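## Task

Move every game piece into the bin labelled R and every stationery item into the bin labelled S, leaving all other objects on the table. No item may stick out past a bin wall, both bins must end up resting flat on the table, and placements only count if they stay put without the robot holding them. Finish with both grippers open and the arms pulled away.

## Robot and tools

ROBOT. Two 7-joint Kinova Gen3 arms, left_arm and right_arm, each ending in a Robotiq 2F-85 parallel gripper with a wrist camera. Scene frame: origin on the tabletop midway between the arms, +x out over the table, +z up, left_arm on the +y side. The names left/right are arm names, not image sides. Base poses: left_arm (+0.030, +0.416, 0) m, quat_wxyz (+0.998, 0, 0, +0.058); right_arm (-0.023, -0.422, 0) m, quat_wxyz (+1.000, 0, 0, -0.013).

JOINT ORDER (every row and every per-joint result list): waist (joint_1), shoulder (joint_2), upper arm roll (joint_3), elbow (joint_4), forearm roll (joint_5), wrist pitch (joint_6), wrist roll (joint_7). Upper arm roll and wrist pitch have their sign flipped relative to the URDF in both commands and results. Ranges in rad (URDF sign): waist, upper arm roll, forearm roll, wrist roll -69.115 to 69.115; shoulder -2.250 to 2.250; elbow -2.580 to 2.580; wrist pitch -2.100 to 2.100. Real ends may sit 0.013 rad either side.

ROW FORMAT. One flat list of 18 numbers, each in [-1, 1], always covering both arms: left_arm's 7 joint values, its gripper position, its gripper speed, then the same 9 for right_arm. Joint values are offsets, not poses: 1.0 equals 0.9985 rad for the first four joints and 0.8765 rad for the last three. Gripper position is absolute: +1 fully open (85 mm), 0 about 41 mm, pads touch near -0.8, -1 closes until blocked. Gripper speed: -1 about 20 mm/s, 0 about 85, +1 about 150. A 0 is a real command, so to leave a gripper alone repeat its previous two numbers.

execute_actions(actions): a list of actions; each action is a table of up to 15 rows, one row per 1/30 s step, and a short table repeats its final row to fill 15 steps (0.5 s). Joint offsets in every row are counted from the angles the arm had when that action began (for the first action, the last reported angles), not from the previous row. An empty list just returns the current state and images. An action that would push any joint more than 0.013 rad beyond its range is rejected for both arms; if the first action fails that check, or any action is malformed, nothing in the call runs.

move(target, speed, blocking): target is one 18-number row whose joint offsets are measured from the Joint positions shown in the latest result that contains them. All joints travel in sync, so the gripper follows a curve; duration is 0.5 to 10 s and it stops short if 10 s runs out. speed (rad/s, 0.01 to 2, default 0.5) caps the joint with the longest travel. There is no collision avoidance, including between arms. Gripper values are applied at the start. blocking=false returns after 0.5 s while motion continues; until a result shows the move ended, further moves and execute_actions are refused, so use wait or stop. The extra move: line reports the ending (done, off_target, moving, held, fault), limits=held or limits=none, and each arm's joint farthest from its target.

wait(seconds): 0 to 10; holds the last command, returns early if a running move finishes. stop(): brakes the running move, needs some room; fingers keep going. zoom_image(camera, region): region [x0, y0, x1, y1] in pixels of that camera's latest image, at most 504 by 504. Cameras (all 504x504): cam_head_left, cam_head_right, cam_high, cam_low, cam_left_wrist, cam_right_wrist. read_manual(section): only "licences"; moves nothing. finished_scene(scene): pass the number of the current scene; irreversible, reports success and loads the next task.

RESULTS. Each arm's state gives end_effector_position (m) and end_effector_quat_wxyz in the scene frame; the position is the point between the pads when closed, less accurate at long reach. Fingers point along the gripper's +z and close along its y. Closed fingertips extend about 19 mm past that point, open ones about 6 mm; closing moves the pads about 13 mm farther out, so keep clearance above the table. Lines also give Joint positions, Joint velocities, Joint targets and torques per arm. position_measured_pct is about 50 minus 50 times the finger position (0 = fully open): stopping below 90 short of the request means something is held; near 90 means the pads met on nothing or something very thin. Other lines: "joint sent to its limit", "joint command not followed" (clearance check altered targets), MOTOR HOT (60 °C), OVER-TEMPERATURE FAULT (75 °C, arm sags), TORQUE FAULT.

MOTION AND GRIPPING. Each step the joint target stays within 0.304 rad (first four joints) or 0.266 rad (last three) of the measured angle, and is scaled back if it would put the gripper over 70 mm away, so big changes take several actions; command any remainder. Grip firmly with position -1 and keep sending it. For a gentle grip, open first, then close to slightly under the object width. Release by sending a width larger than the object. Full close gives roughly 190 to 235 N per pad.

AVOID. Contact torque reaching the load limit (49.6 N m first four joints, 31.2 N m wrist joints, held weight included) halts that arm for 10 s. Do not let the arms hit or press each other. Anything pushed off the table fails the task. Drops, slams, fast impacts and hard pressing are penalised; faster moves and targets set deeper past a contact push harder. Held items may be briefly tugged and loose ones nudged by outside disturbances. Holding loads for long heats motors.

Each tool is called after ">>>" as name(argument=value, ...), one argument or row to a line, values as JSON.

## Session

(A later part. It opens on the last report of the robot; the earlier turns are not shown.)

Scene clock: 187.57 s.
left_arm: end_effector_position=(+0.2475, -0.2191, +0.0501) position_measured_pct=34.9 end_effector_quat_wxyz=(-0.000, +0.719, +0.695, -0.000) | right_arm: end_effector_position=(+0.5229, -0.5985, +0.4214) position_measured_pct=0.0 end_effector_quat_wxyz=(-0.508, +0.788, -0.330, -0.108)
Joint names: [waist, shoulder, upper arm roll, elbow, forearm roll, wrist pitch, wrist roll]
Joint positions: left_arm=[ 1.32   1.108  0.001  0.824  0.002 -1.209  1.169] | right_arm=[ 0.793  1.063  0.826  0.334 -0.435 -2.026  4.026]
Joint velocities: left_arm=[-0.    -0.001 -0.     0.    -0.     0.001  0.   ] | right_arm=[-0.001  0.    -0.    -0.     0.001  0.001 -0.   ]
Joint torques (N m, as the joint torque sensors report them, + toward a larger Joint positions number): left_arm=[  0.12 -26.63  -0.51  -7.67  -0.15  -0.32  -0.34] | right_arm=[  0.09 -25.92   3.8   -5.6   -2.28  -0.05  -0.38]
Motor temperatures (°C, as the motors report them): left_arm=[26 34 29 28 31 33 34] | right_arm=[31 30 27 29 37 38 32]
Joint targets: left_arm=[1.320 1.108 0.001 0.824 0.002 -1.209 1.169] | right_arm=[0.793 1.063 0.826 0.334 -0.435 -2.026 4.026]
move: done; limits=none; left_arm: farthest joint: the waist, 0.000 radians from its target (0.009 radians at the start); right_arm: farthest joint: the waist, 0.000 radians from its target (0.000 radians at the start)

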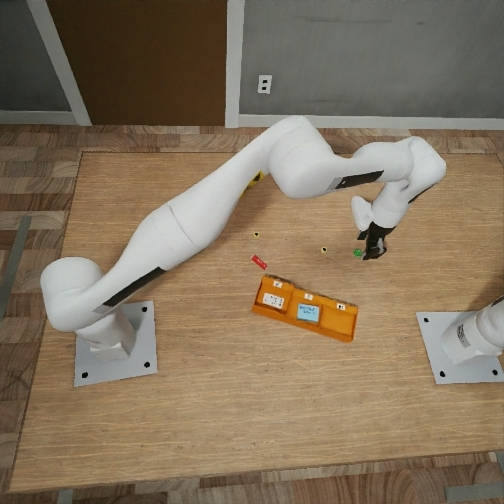

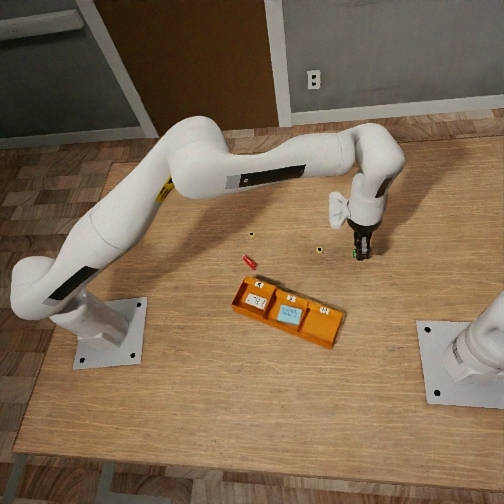

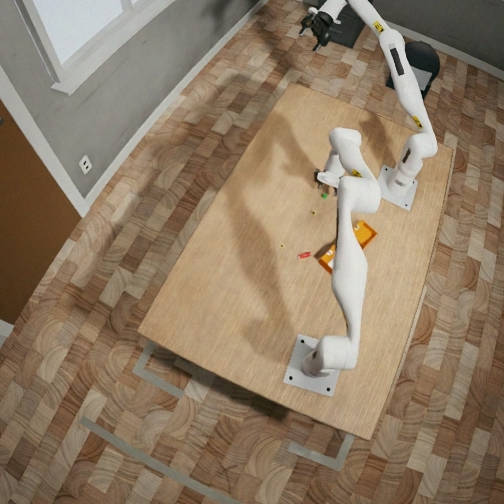

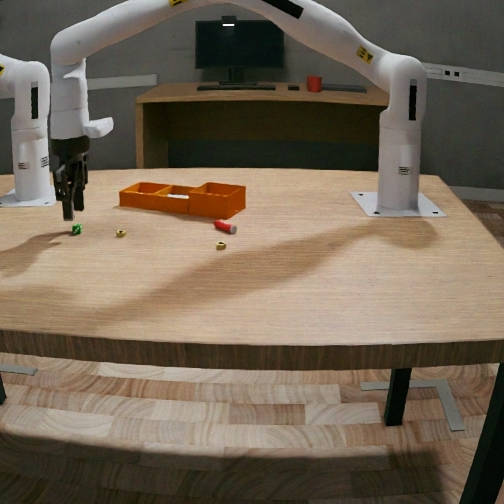

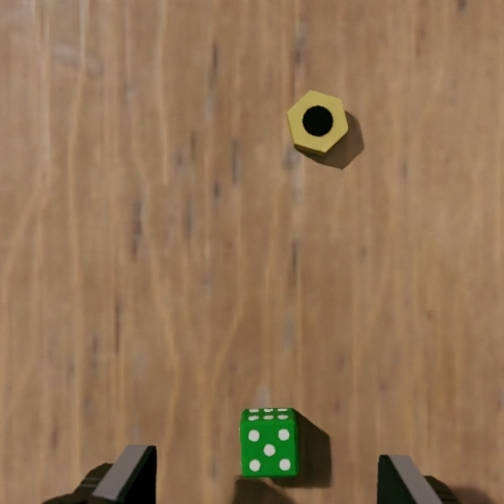

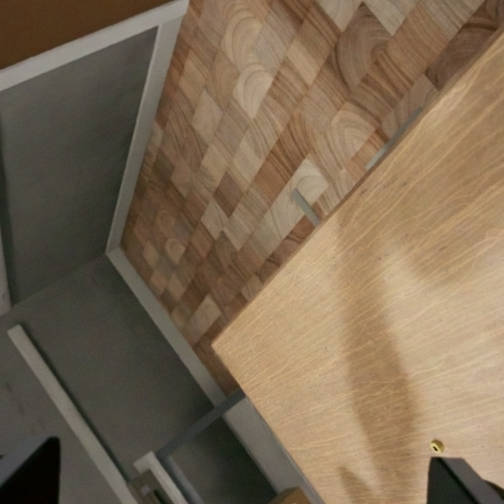

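>>> move(
  target=[0,0.033,0,0.017,0,0.057,0,0.3,0, 0,0,0,0,0,0,0,1,0],
)

>>> move(
  target=[0,0,0,0,0,0,0,-1,0.5, 0,0,0,0,0,0,0,1,0],
)

>>> move(
  target=[0,-0.09,0,-0.05,0,-0.16,0,-1,0.5, 0,0,0,0,0,0,0,1,0],
  speed=0.8,
)

Scene clock: 192.40 s.
left_arm: end_effector_position=(+0.2475, -0.2191, +0.0231) position_measured_pct=34.9 end_effector_quat_wxyz=(-0.000, +0.719, +0.695, -0.000) | right_arm: end_effector_position=(+0.5229, -0.5985, +0.4214) position_measured_pct=0.0 end_effector_quat_wxyz=(-0.508, +0.788, -0.330, -0.108)
Joint names: [waist, shoulder, upper arm roll, elbow, forearm roll, wrist pitch, wrist roll]
Joint positions: left_arm=[ 1.32   1.141  0.001  0.841  0.002 -1.159  1.169] | right_arm=[ 0.793  1.063  0.826  0.334 -0.435 -2.026  4.026]
Joint velocities: left_arm=[-0.     0.001 -0.001 -0.    -0.     0.001 -0.001] | right_arm=[-0.001 -0.002  0.     0.002  0.     0.     0.   ]
Joint torques (N m, as the joint torque sensors report them, + toward a larger Joint positions number): left_arm=[  0.16 -26.67  -0.53  -7.51  -0.15  -0.24  -0.26] | right_arm=[  0.19 -26.02   3.89  -5.77  -2.27   0.04  -0.34]
Motor temperatures (°C, as the motors report them): left_arm=[26 34 29 28 31 33 34] | right_arm=[31 30 27 29 37 38 32]
Joint targets: left_arm=[1.320 1.141 0.001 0.841 0.002 -1.159 1.169] | right_arm=[0.793 1.063 0.826 0.334 -0.435 -2.026 4.026]
move: done; limits=none; left_arm: farthest joint: the waist, 0.000 radians from its target (0.000 radians at the start); right_arm: farthest joint: the waist, 0.000 radians from its target (0.000 radians at the start)

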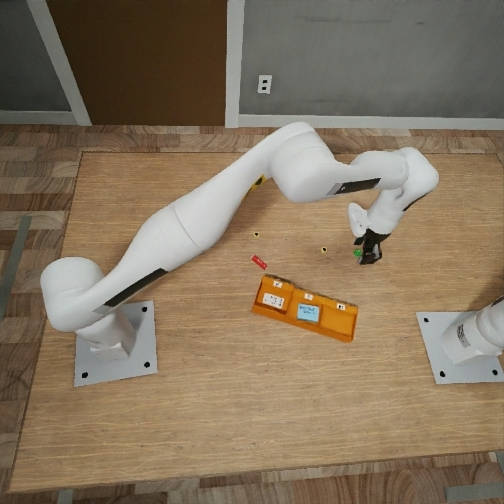

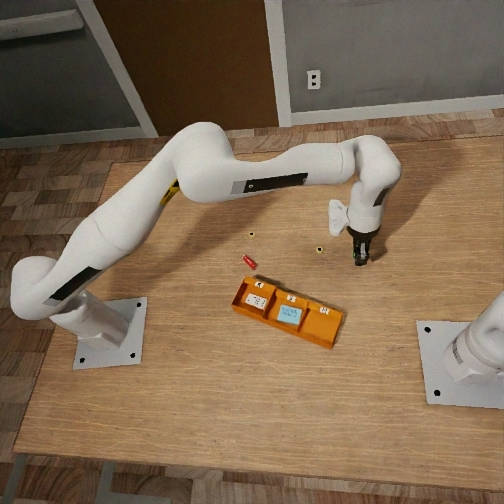

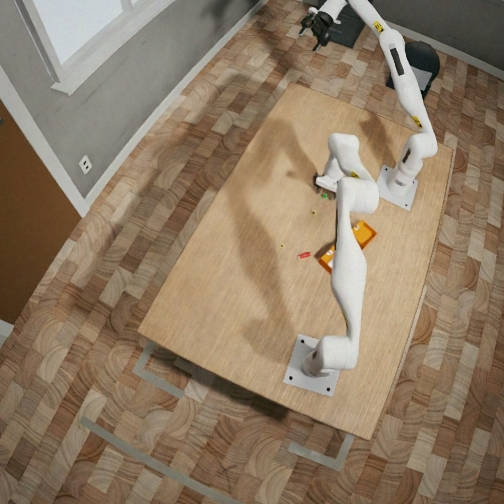

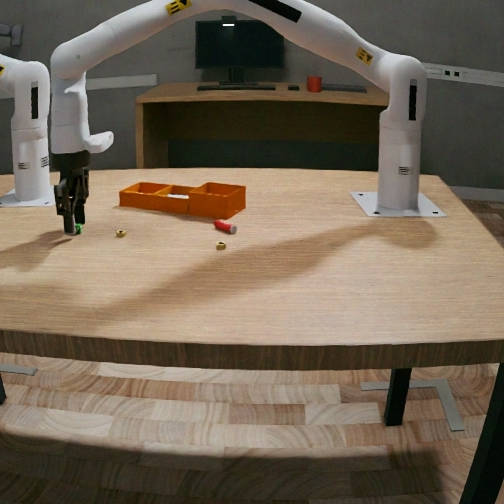

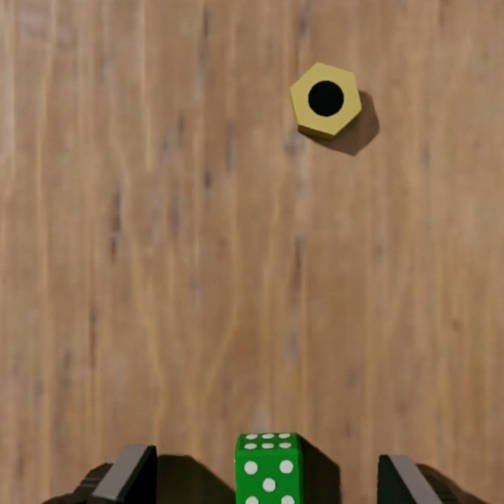

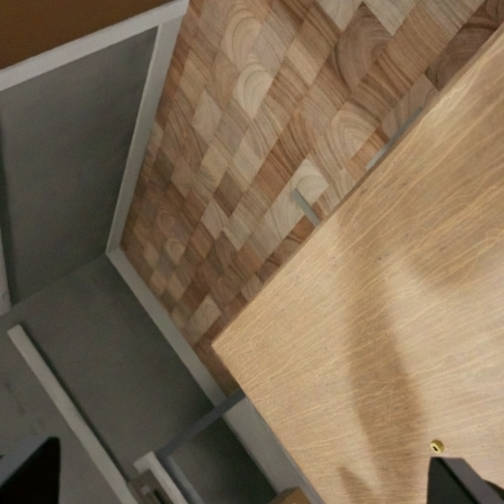

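Scene clock: 193.07 s.
left_arm: end_effector_position=(+0.2476, -0.2193, +0.0235) position_measured_pct=80.2 end_effector_quat_wxyz=(+0.000, +0.719, +0.695, -0.000) | right_arm: end_effector_position=(+0.5229, -0.5985, +0.4214) position_measured_pct=0.0 end_effector_quat_wxyz=(-0.508, +0.788, -0.330, -0.108)
Joint names: [waist, shoulder, upper arm roll, elbow, forearm roll, wrist pitch, wrist roll]
Joint positions: left_arm=[ 1.32   1.141  0.001  0.841  0.002 -1.16   1.169] | right_arm=[ 0.793  1.063  0.826  0.334 -0.435 -2.026  4.026]
Joint velocities: left_arm=[ 0.     0.     0.    -0.     0.     0.001 -0.   ] | right_arm=[ 0.001 -0.002 -0.     0.     0.001  0.     0.   ]
Joint torques (N m, as the joint torque sensors report them, + toward a larger Joint positions number): left_arm=[  0.11 -26.18  -0.5   -7.46  -0.19  -0.21  -0.23] | right_arm=[  0.   -26.02   3.85  -5.76  -2.2   -0.03  -0.35]
Motor temperatures (°C, as the motors report them): left_arm=[26 34 29 28 31 33 34] | right_arm=[31 30 27 29 37 38 32]
Joint targets: left_arm=[1.320 1.141 0.001 0.841 0.002 -1.159 1.169] | right_arm=[0.793 1.063 0.826 0.334 -0.435 -2.026 4.026]
move: done; limits=none; left_arm: farthest joint: the wrist pitch, 0.001 radians from its target (0.000 radians at the start); right_arm: farthest joint: the waist, 0.000 radians from its target (0.000 radians at the start)

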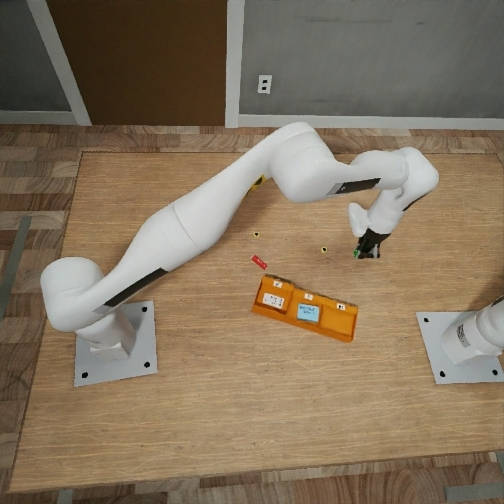

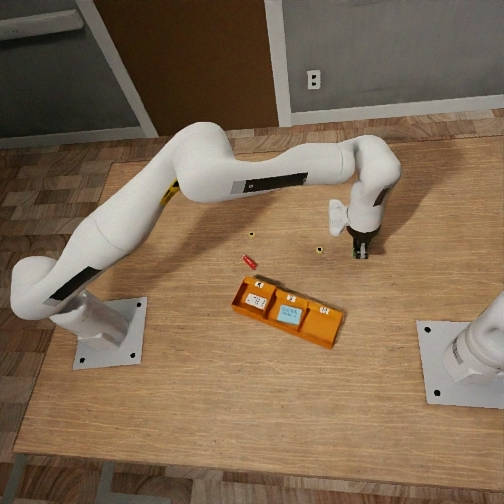

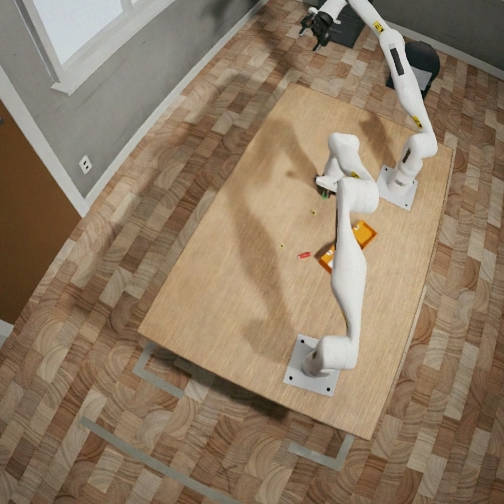

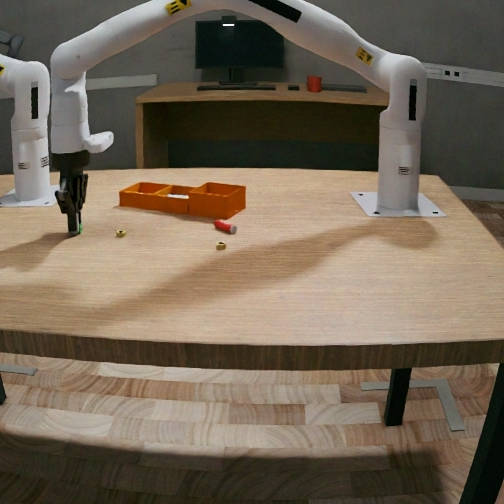

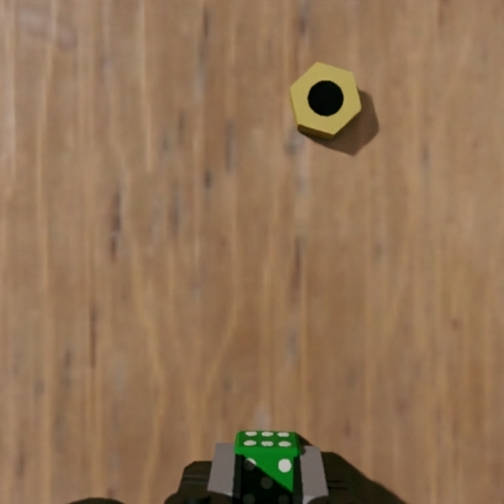

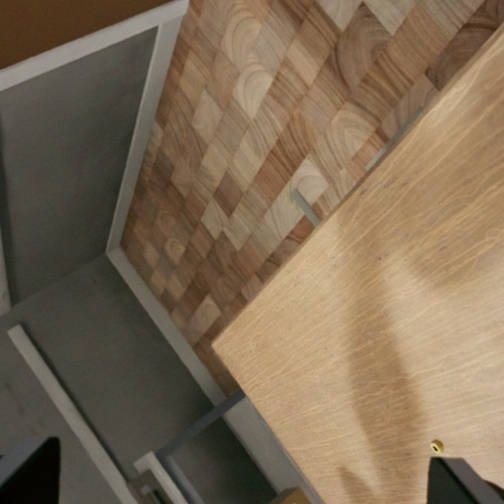

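Scene clock: 193.87 s.
left_arm: end_effector_position=(+0.2466, -0.2167, +0.0984) position_measured_pct=80.2 end_effector_quat_wxyz=(-0.000, +0.719, +0.695, -0.000) | right_arm: end_effector_position=(+0.5229, -0.5985, +0.4214) position_measured_pct=0.0 end_effector_quat_wxyz=(-0.508, +0.788, -0.330, -0.108)
Joint names: [waist, shoulder, upper arm roll, elbow, forearm roll, wrist pitch, wrist roll]
Joint positions: left_arm=[ 1.32   1.051  0.001  0.791  0.002 -1.3    1.169] | right_arm=[ 0.793  1.063  0.826  0.334 -0.435 -2.026  4.026]
Joint velocities: left_arm=[-0.    -0.003 -0.001  0.001 -0.001 -0.    -0.001] | right_arm=[ 0.    -0.     0.     0.001 -0.001 -0.    -0.   ]
Joint torques (N m, as the joint torque sensors report them, + toward a larger Joint positions number): left_arm=[  0.07 -25.57  -0.42  -8.08  -0.15  -0.27  -0.32] | right_arm=[  0.13 -25.91   4.07  -5.73  -2.21  -0.07  -0.45]
Motor temperatures (°C, as the motors report them): left_arm=[26 34 29 28 31 33 34] | right_arm=[31 30 27 29 37 38 32]
Joint targets: left_arm=[1.320 1.051 0.001 0.791 0.002 -1.300 1.169] | right_arm=[0.793 1.063 0.826 0.334 -0.435 -2.026 4.026]
move: done; limits=none; left_arm: farthest joint: the waist, 0.000 radians from its target (0.000 radians at the start); right_arm: farthest joint: the waist, 0.000 radians from its target (0.000 radians at the start)

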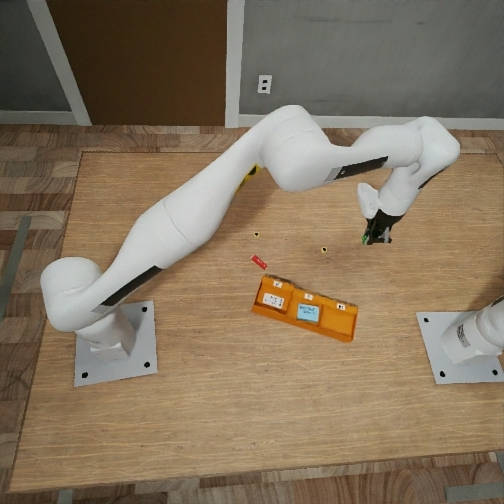

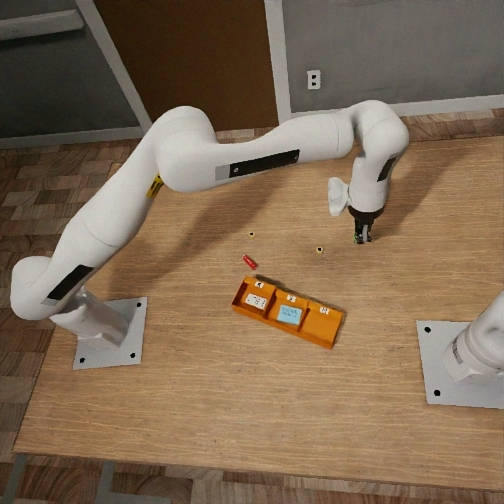

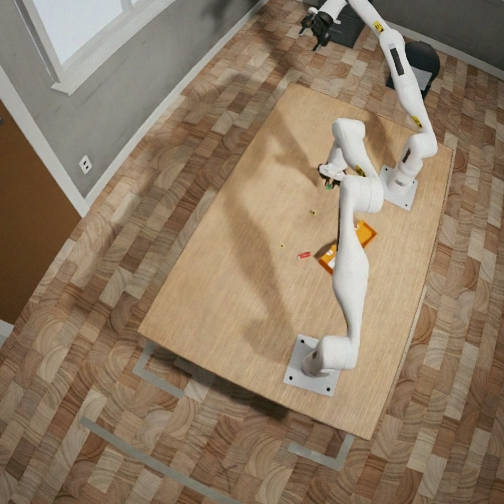

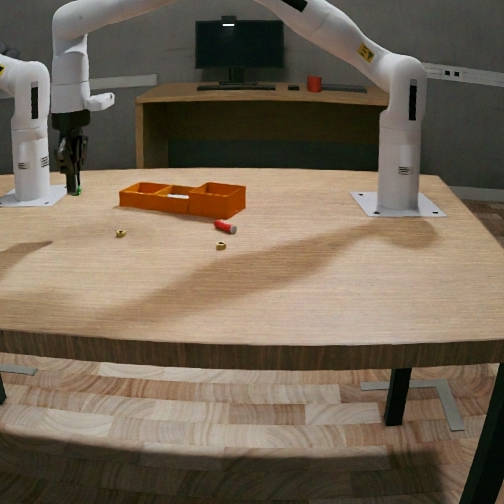

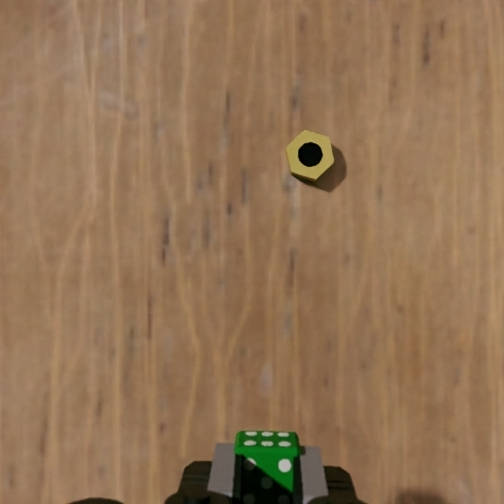

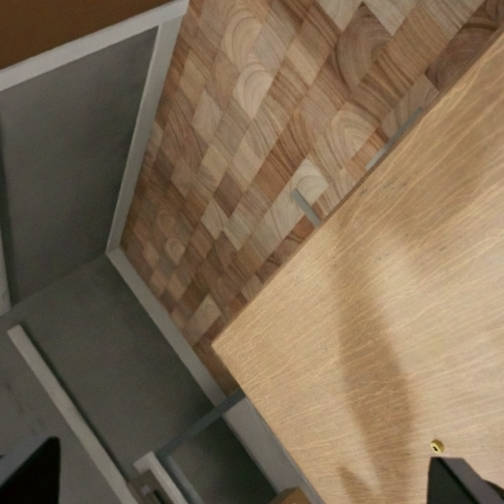

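>>> move(
  target=[0.075,-0.31,0,0.602,0,0.33,0.78,-1,0.5, 0,0,0,0,0,0,0,1,0],
  speed=1,
)

>>> move(
  target=[0.074,-0.288,0,0.602,0,0.361,0.783,-1,0.5, 0,0,0,0,0,0,0,1,0],
  speed=1,
)

Scene clock: 201.80 s.
left_arm: end_effector_position=(+0.1646, -0.1174, +0.1161) position_measured_pct=80.2 end_effector_quat_wxyz=(-0.001, +0.477, +0.879, +0.001) | right_arm: end_effector_position=(+0.5229, -0.5985, +0.4214) position_measured_pct=0.0 end_effector_quat_wxyz=(-0.508, +0.788, -0.330, -0.108)
Joint names: [waist, shoulder, upper arm roll, elbow, forearm roll, wrist pitch, wrist roll]
Joint positions: left_arm=[ 1.395  0.742  0.001  1.392  0.002 -1.011  1.853] | right_arm=[ 0.793  1.063  0.826  0.334 -0.435 -2.026  4.026]
Joint velocities: left_arm=[-0.    -0.004 -0.    -0.     0.001 -0.    -0.001] | right_arm=[ 0.001 -0.    -0.    -0.    -0.001  0.001  0.   ]
Joint torques (N m, as the joint torque sensors report them, + toward a larger Joint positions number): left_arm=[  0.18 -21.14  -0.31  -6.88  -0.2   -0.22  -0.28] | right_arm=[  0.24 -26.05   3.79  -5.79  -2.17   0.11  -0.34]
Motor temperatures (°C, as the motors report them): left_arm=[26 34 29 28 31 33 34] | right_arm=[31 30 27 29 37 38 32]
Joint targets: left_arm=[1.395 0.741 0.001 1.392 0.002 -1.011 1.853] | right_arm=[0.793 1.063 0.826 0.334 -0.435 -2.026 4.026]
move: done; limits=none; left_arm: farthest joint: the waist, 0.000 radians from its target (0.075 radians at the start); right_arm: farthest joint: the waist, 0.000 radians from its target (0.000 radians at the start)

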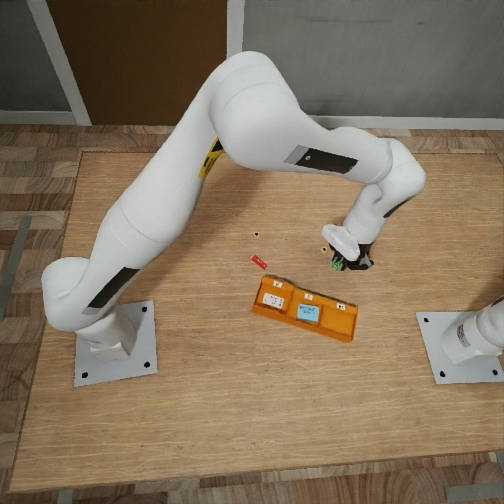

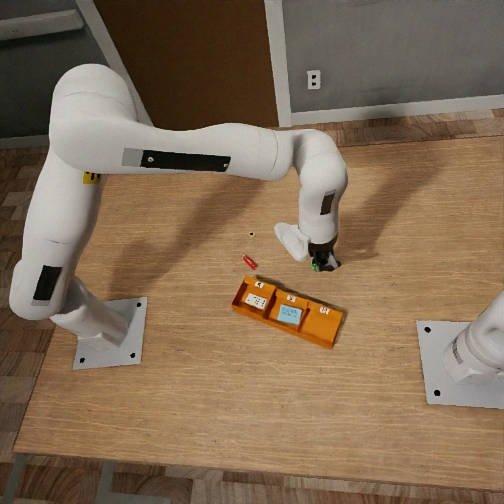

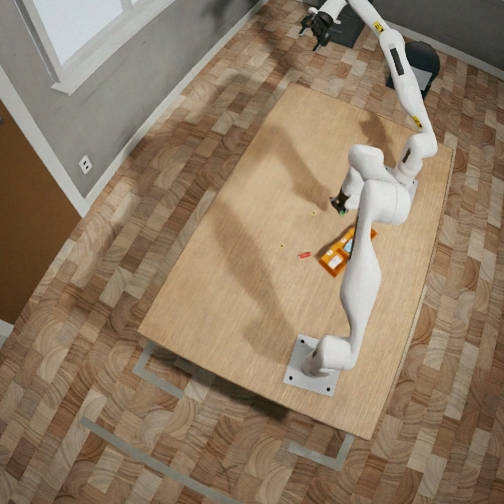

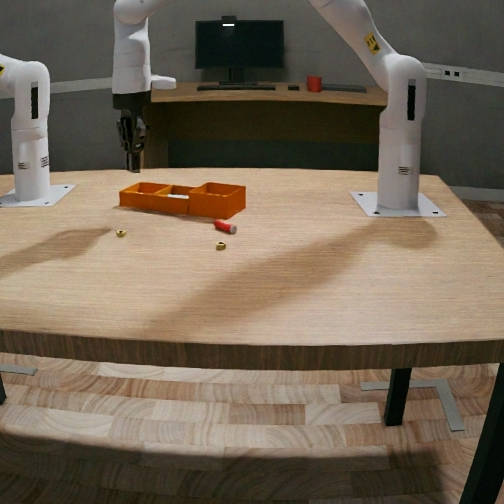

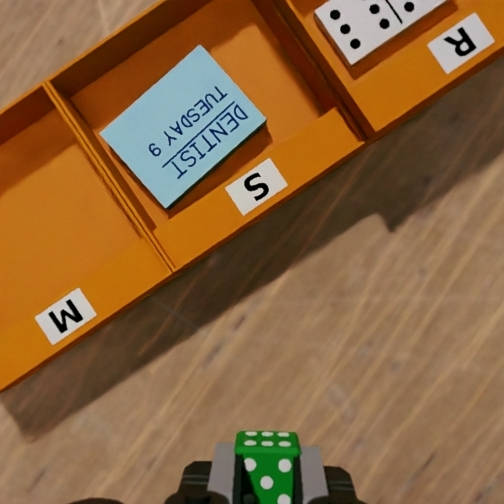

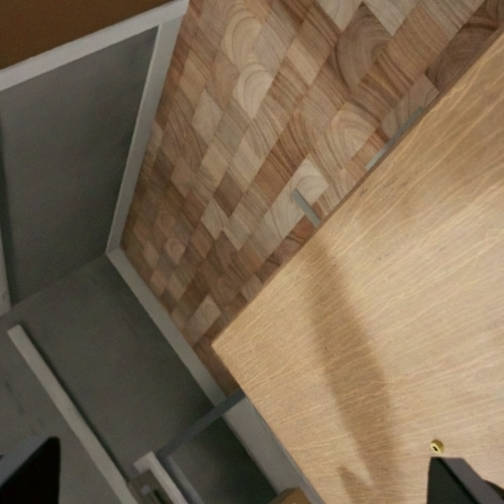

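Scene clock: 203.17 s.
left_arm: end_effector_position=(+0.0895, +0.0338, +0.1100) position_measured_pct=80.2 end_effector_quat_wxyz=(-0.000, +0.190, +0.982, -0.000) | right_arm: end_effector_position=(+0.5229, -0.5985, +0.4214) position_measured_pct=0.0 end_effector_quat_wxyz=(-0.508, +0.788, -0.330, -0.108)
Joint names: [waist, shoulder, upper arm roll, elbow, forearm roll, wrist pitch, wrist roll]
Joint positions: left_arm=[ 1.469  0.454  0.001  1.993  0.002 -0.694  2.539] | right_arm=[ 0.793  1.063  0.826  0.334 -0.435 -2.026  4.026]
Joint velocities: left_arm=[ 0.001 -0.003  0.001 -0.     0.     0.    -0.002] | right_arm=[ 0.     0.001  0.     0.001  0.001 -0.001  0.   ]
Joint torques (N m, as the joint torque sensors report them, + toward a larger Joint positions number): left_arm=[  0.25 -14.37  -0.31  -5.28  -0.17  -0.17  -0.21] | right_arm=[  0.3  -26.01   4.11  -5.71  -2.4   -0.02  -0.34]
Motor temperatures (°C, as the motors report them): left_arm=[26 34 29 28 31 33 34] | right_arm=[31 30 27 29 37 38 32]
Joint targets: left_arm=[1.469 0.454 0.001 1.993 0.002 -0.694 2.539] | right_arm=[0.793 1.063 0.826 0.334 -0.435 -2.026 4.026]
move: done; limits=none; left_arm: farthest joint: the waist, 0.000 radians from its target (0.074 radians at the start); right_arm: farthest joint: the waist, 0.000 radians from its target (0.000 radians at the start)

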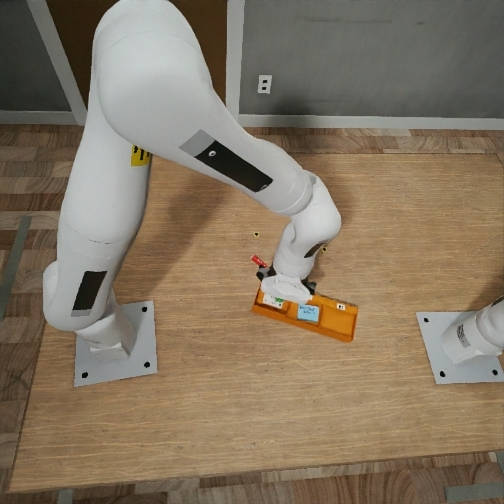

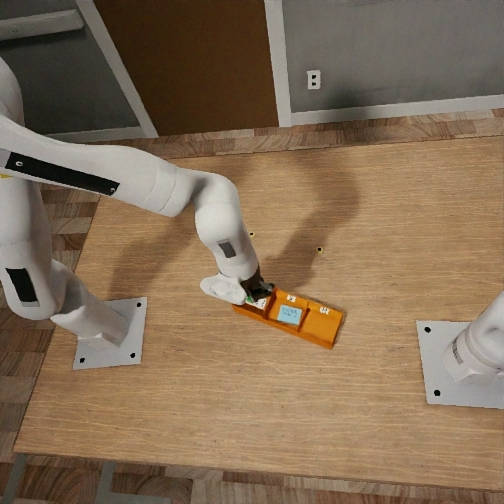

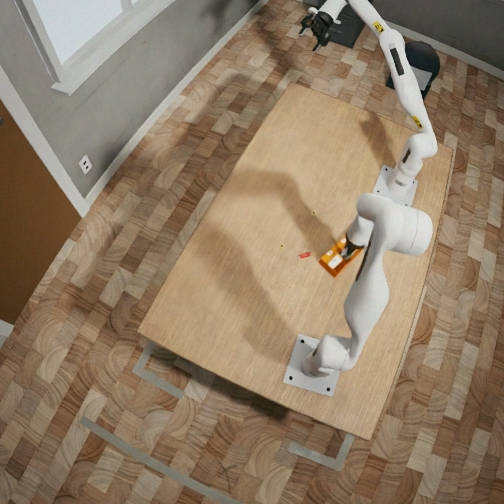

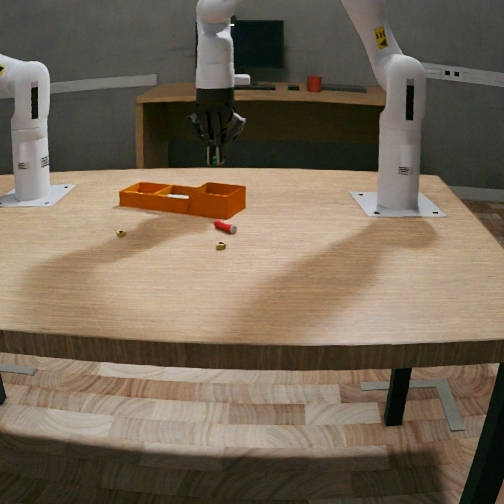

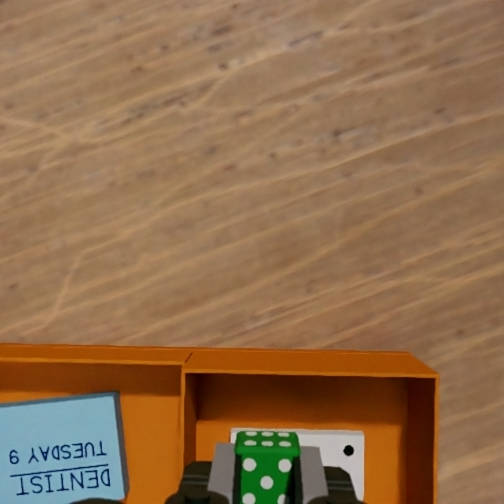

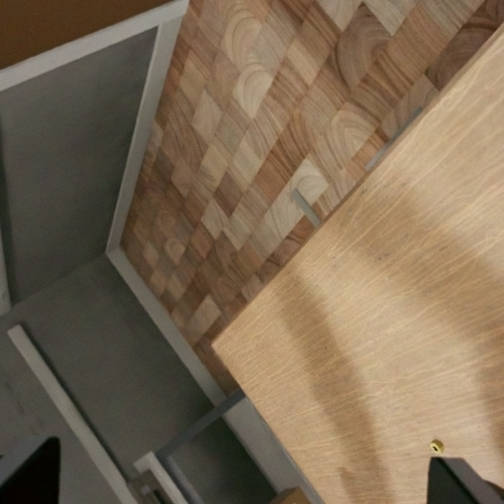

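>>> move(
  target=[-0.016,-0.0135,0,0.026,0,0.014,-0.018,-1,0.5, 0,0,0,0,0,0,0,1,0],
)

>>> move(
  target=[0,0.134,0,0.054,0,0.214,0,-1,0.5, 0,0,0,0,0,0,0,1,0],
  speed=0.2,
)

Scene clock: 213.83 s.
left_arm: end_effector_position=(+0.0937, +0.0428, +0.1099) position_measured_pct=80.2 end_effector_quat_wxyz=(-0.000, +0.190, +0.982, -0.000) | right_arm: end_effector_position=(+0.5229, -0.5985, +0.4214) position_measured_pct=0.0 end_effector_quat_wxyz=(-0.508, +0.788, -0.330, -0.108)
Joint names: [waist, shoulder, upper arm roll, elbow, forearm roll, wrist pitch, wrist roll]
Joint positions: left_arm=[ 1.453  0.441  0.001  2.019  0.002 -0.682  2.524] | right_arm=[ 0.793  1.063  0.826  0.334 -0.435 -2.026  4.026]
Joint velocities: left_arm=[-0.001 -0.003 -0.     0.001  0.    -0.     0.003] | right_arm=[-0.    -0.     0.    -0.    -0.001  0.001 -0.   ]
Joint torques (N m, as the joint torque sensors report them, + toward a larger Joint positions number): left_arm=[  0.44 -14.29  -0.17  -4.98  -0.14  -0.23  -0.25] | right_arm=[  0.08 -25.95   3.94  -5.7   -2.26  -0.07  -0.35]
Motor temperatures (°C, as the motors report them): left_arm=[26 34 29 28 31 33 34] | right_arm=[31 30 27 29 37 38 32]
Joint targets: left_arm=[1.453 0.441 0.001 2.019 0.002 -0.682 2.524] | right_arm=[0.793 1.063 0.826 0.334 -0.435 -2.026 4.026]
move: done; limits=none; left_arm: farthest joint: the shoulder, 0.001 radians from its target (0.014 radians at the start); right_arm: farthest joint: the waist, 0.000 radians from its target (0.000 radians at the start)

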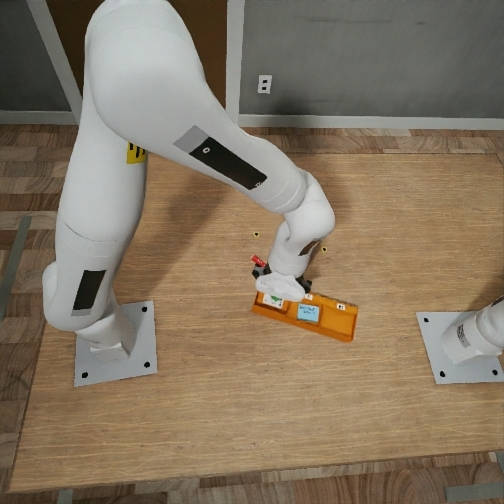

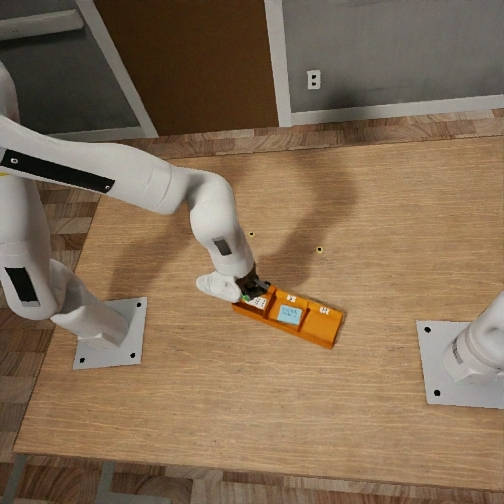

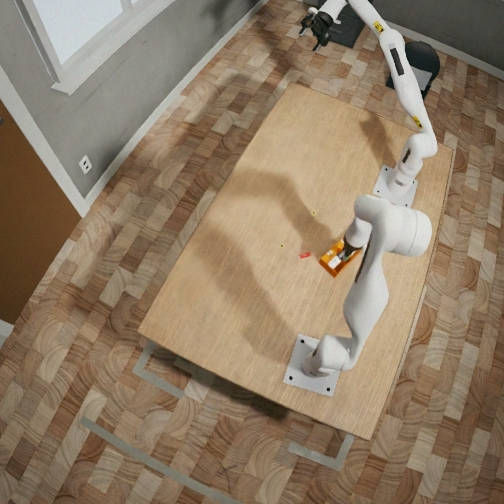

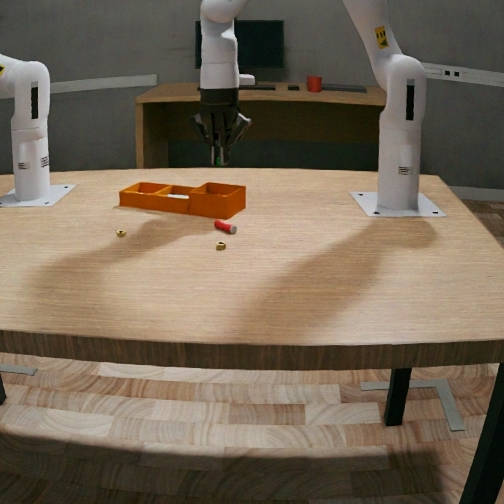

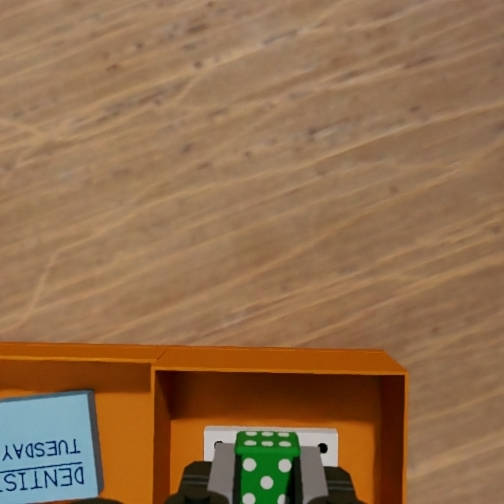

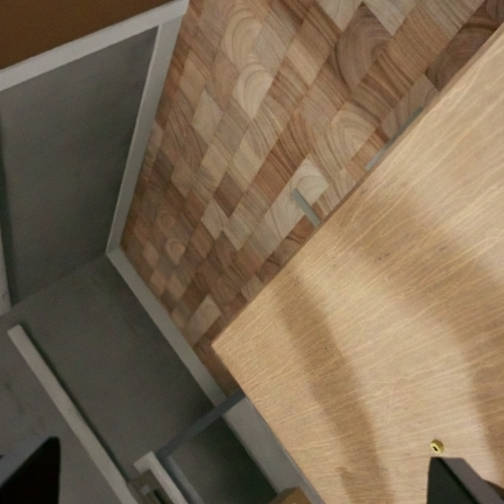

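Scene clock: 215.17 s.
left_arm: end_effector_position=(+0.0938, +0.0426, +0.0500) position_measured_pct=80.2 end_effector_quat_wxyz=(-0.000, +0.190, +0.982, -0.000) | right_arm: end_effector_position=(+0.5229, -0.5985, +0.4214) position_measured_pct=0.0 end_effector_quat_wxyz=(-0.508, +0.788, -0.330, -0.108)
Joint names: [waist, shoulder, upper arm roll, elbow, forearm roll, wrist pitch, wrist roll]
Joint positions: left_arm=[ 1.453  0.575  0.001  2.073  0.002 -0.494  2.524] | right_arm=[ 0.793  1.063  0.826  0.334 -0.435 -2.026  4.026]
Joint velocities: left_arm=[0.    0.006 0.    0.001 0.    0.    0.001] | right_arm=[-0.001  0.001  0.     0.001  0.002 -0.001 -0.   ]
Joint torques (N m, as the joint torque sensors report them, + toward a larger Joint positions number): left_arm=[  0.06 -15.05  -0.3   -3.65  -0.11  -0.2   -0.29] | right_arm=[  0.12 -26.05   3.87  -5.72  -2.28   0.01  -0.35]
Motor temperatures (°C, as the motors report them): left_arm=[26 34 29 28 31 33 34] | right_arm=[31 30 27 29 37 38 32]
Joint targets: left_arm=[1.453 0.575 0.001 2.073 0.002 -0.494 2.524] | right_arm=[0.793 1.063 0.826 0.334 -0.435 -2.026 4.026]
move: done; limits=none; left_arm: farthest joint: the waist, 0.000 radians from its target (0.000 radians at the start); right_arm: farthest joint: the waist, 0.000 radians from its target (0.000 radians at the start)

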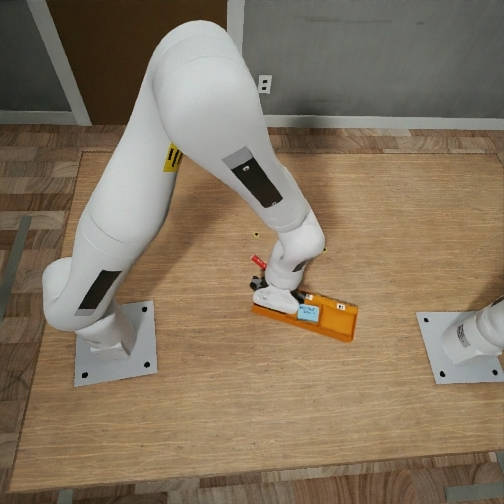

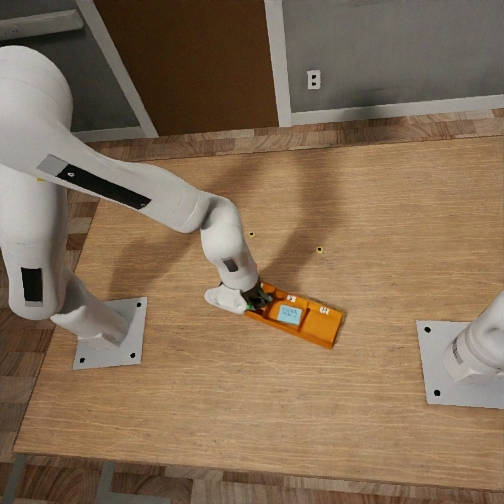

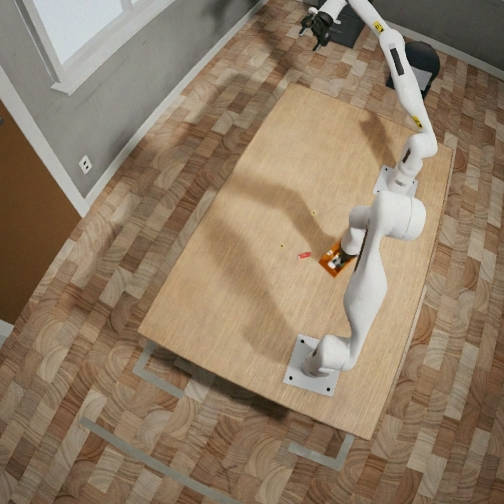

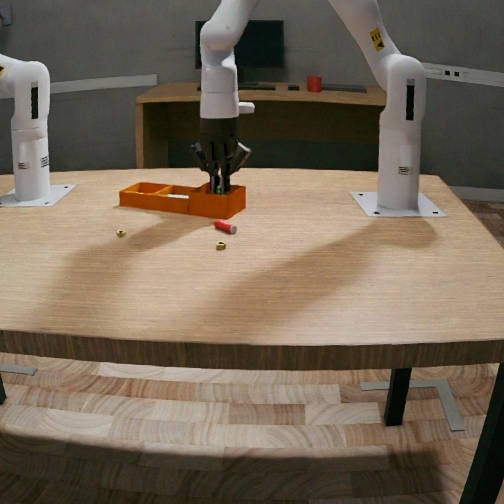

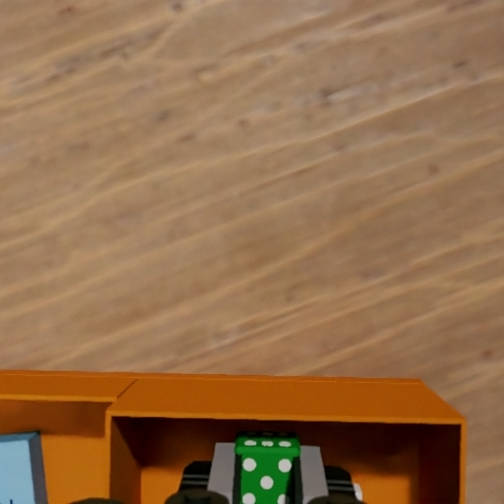

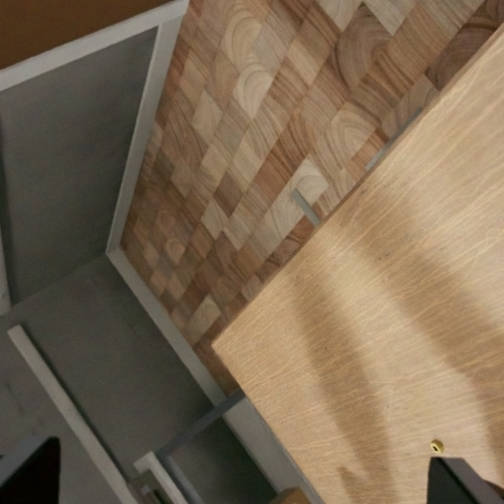

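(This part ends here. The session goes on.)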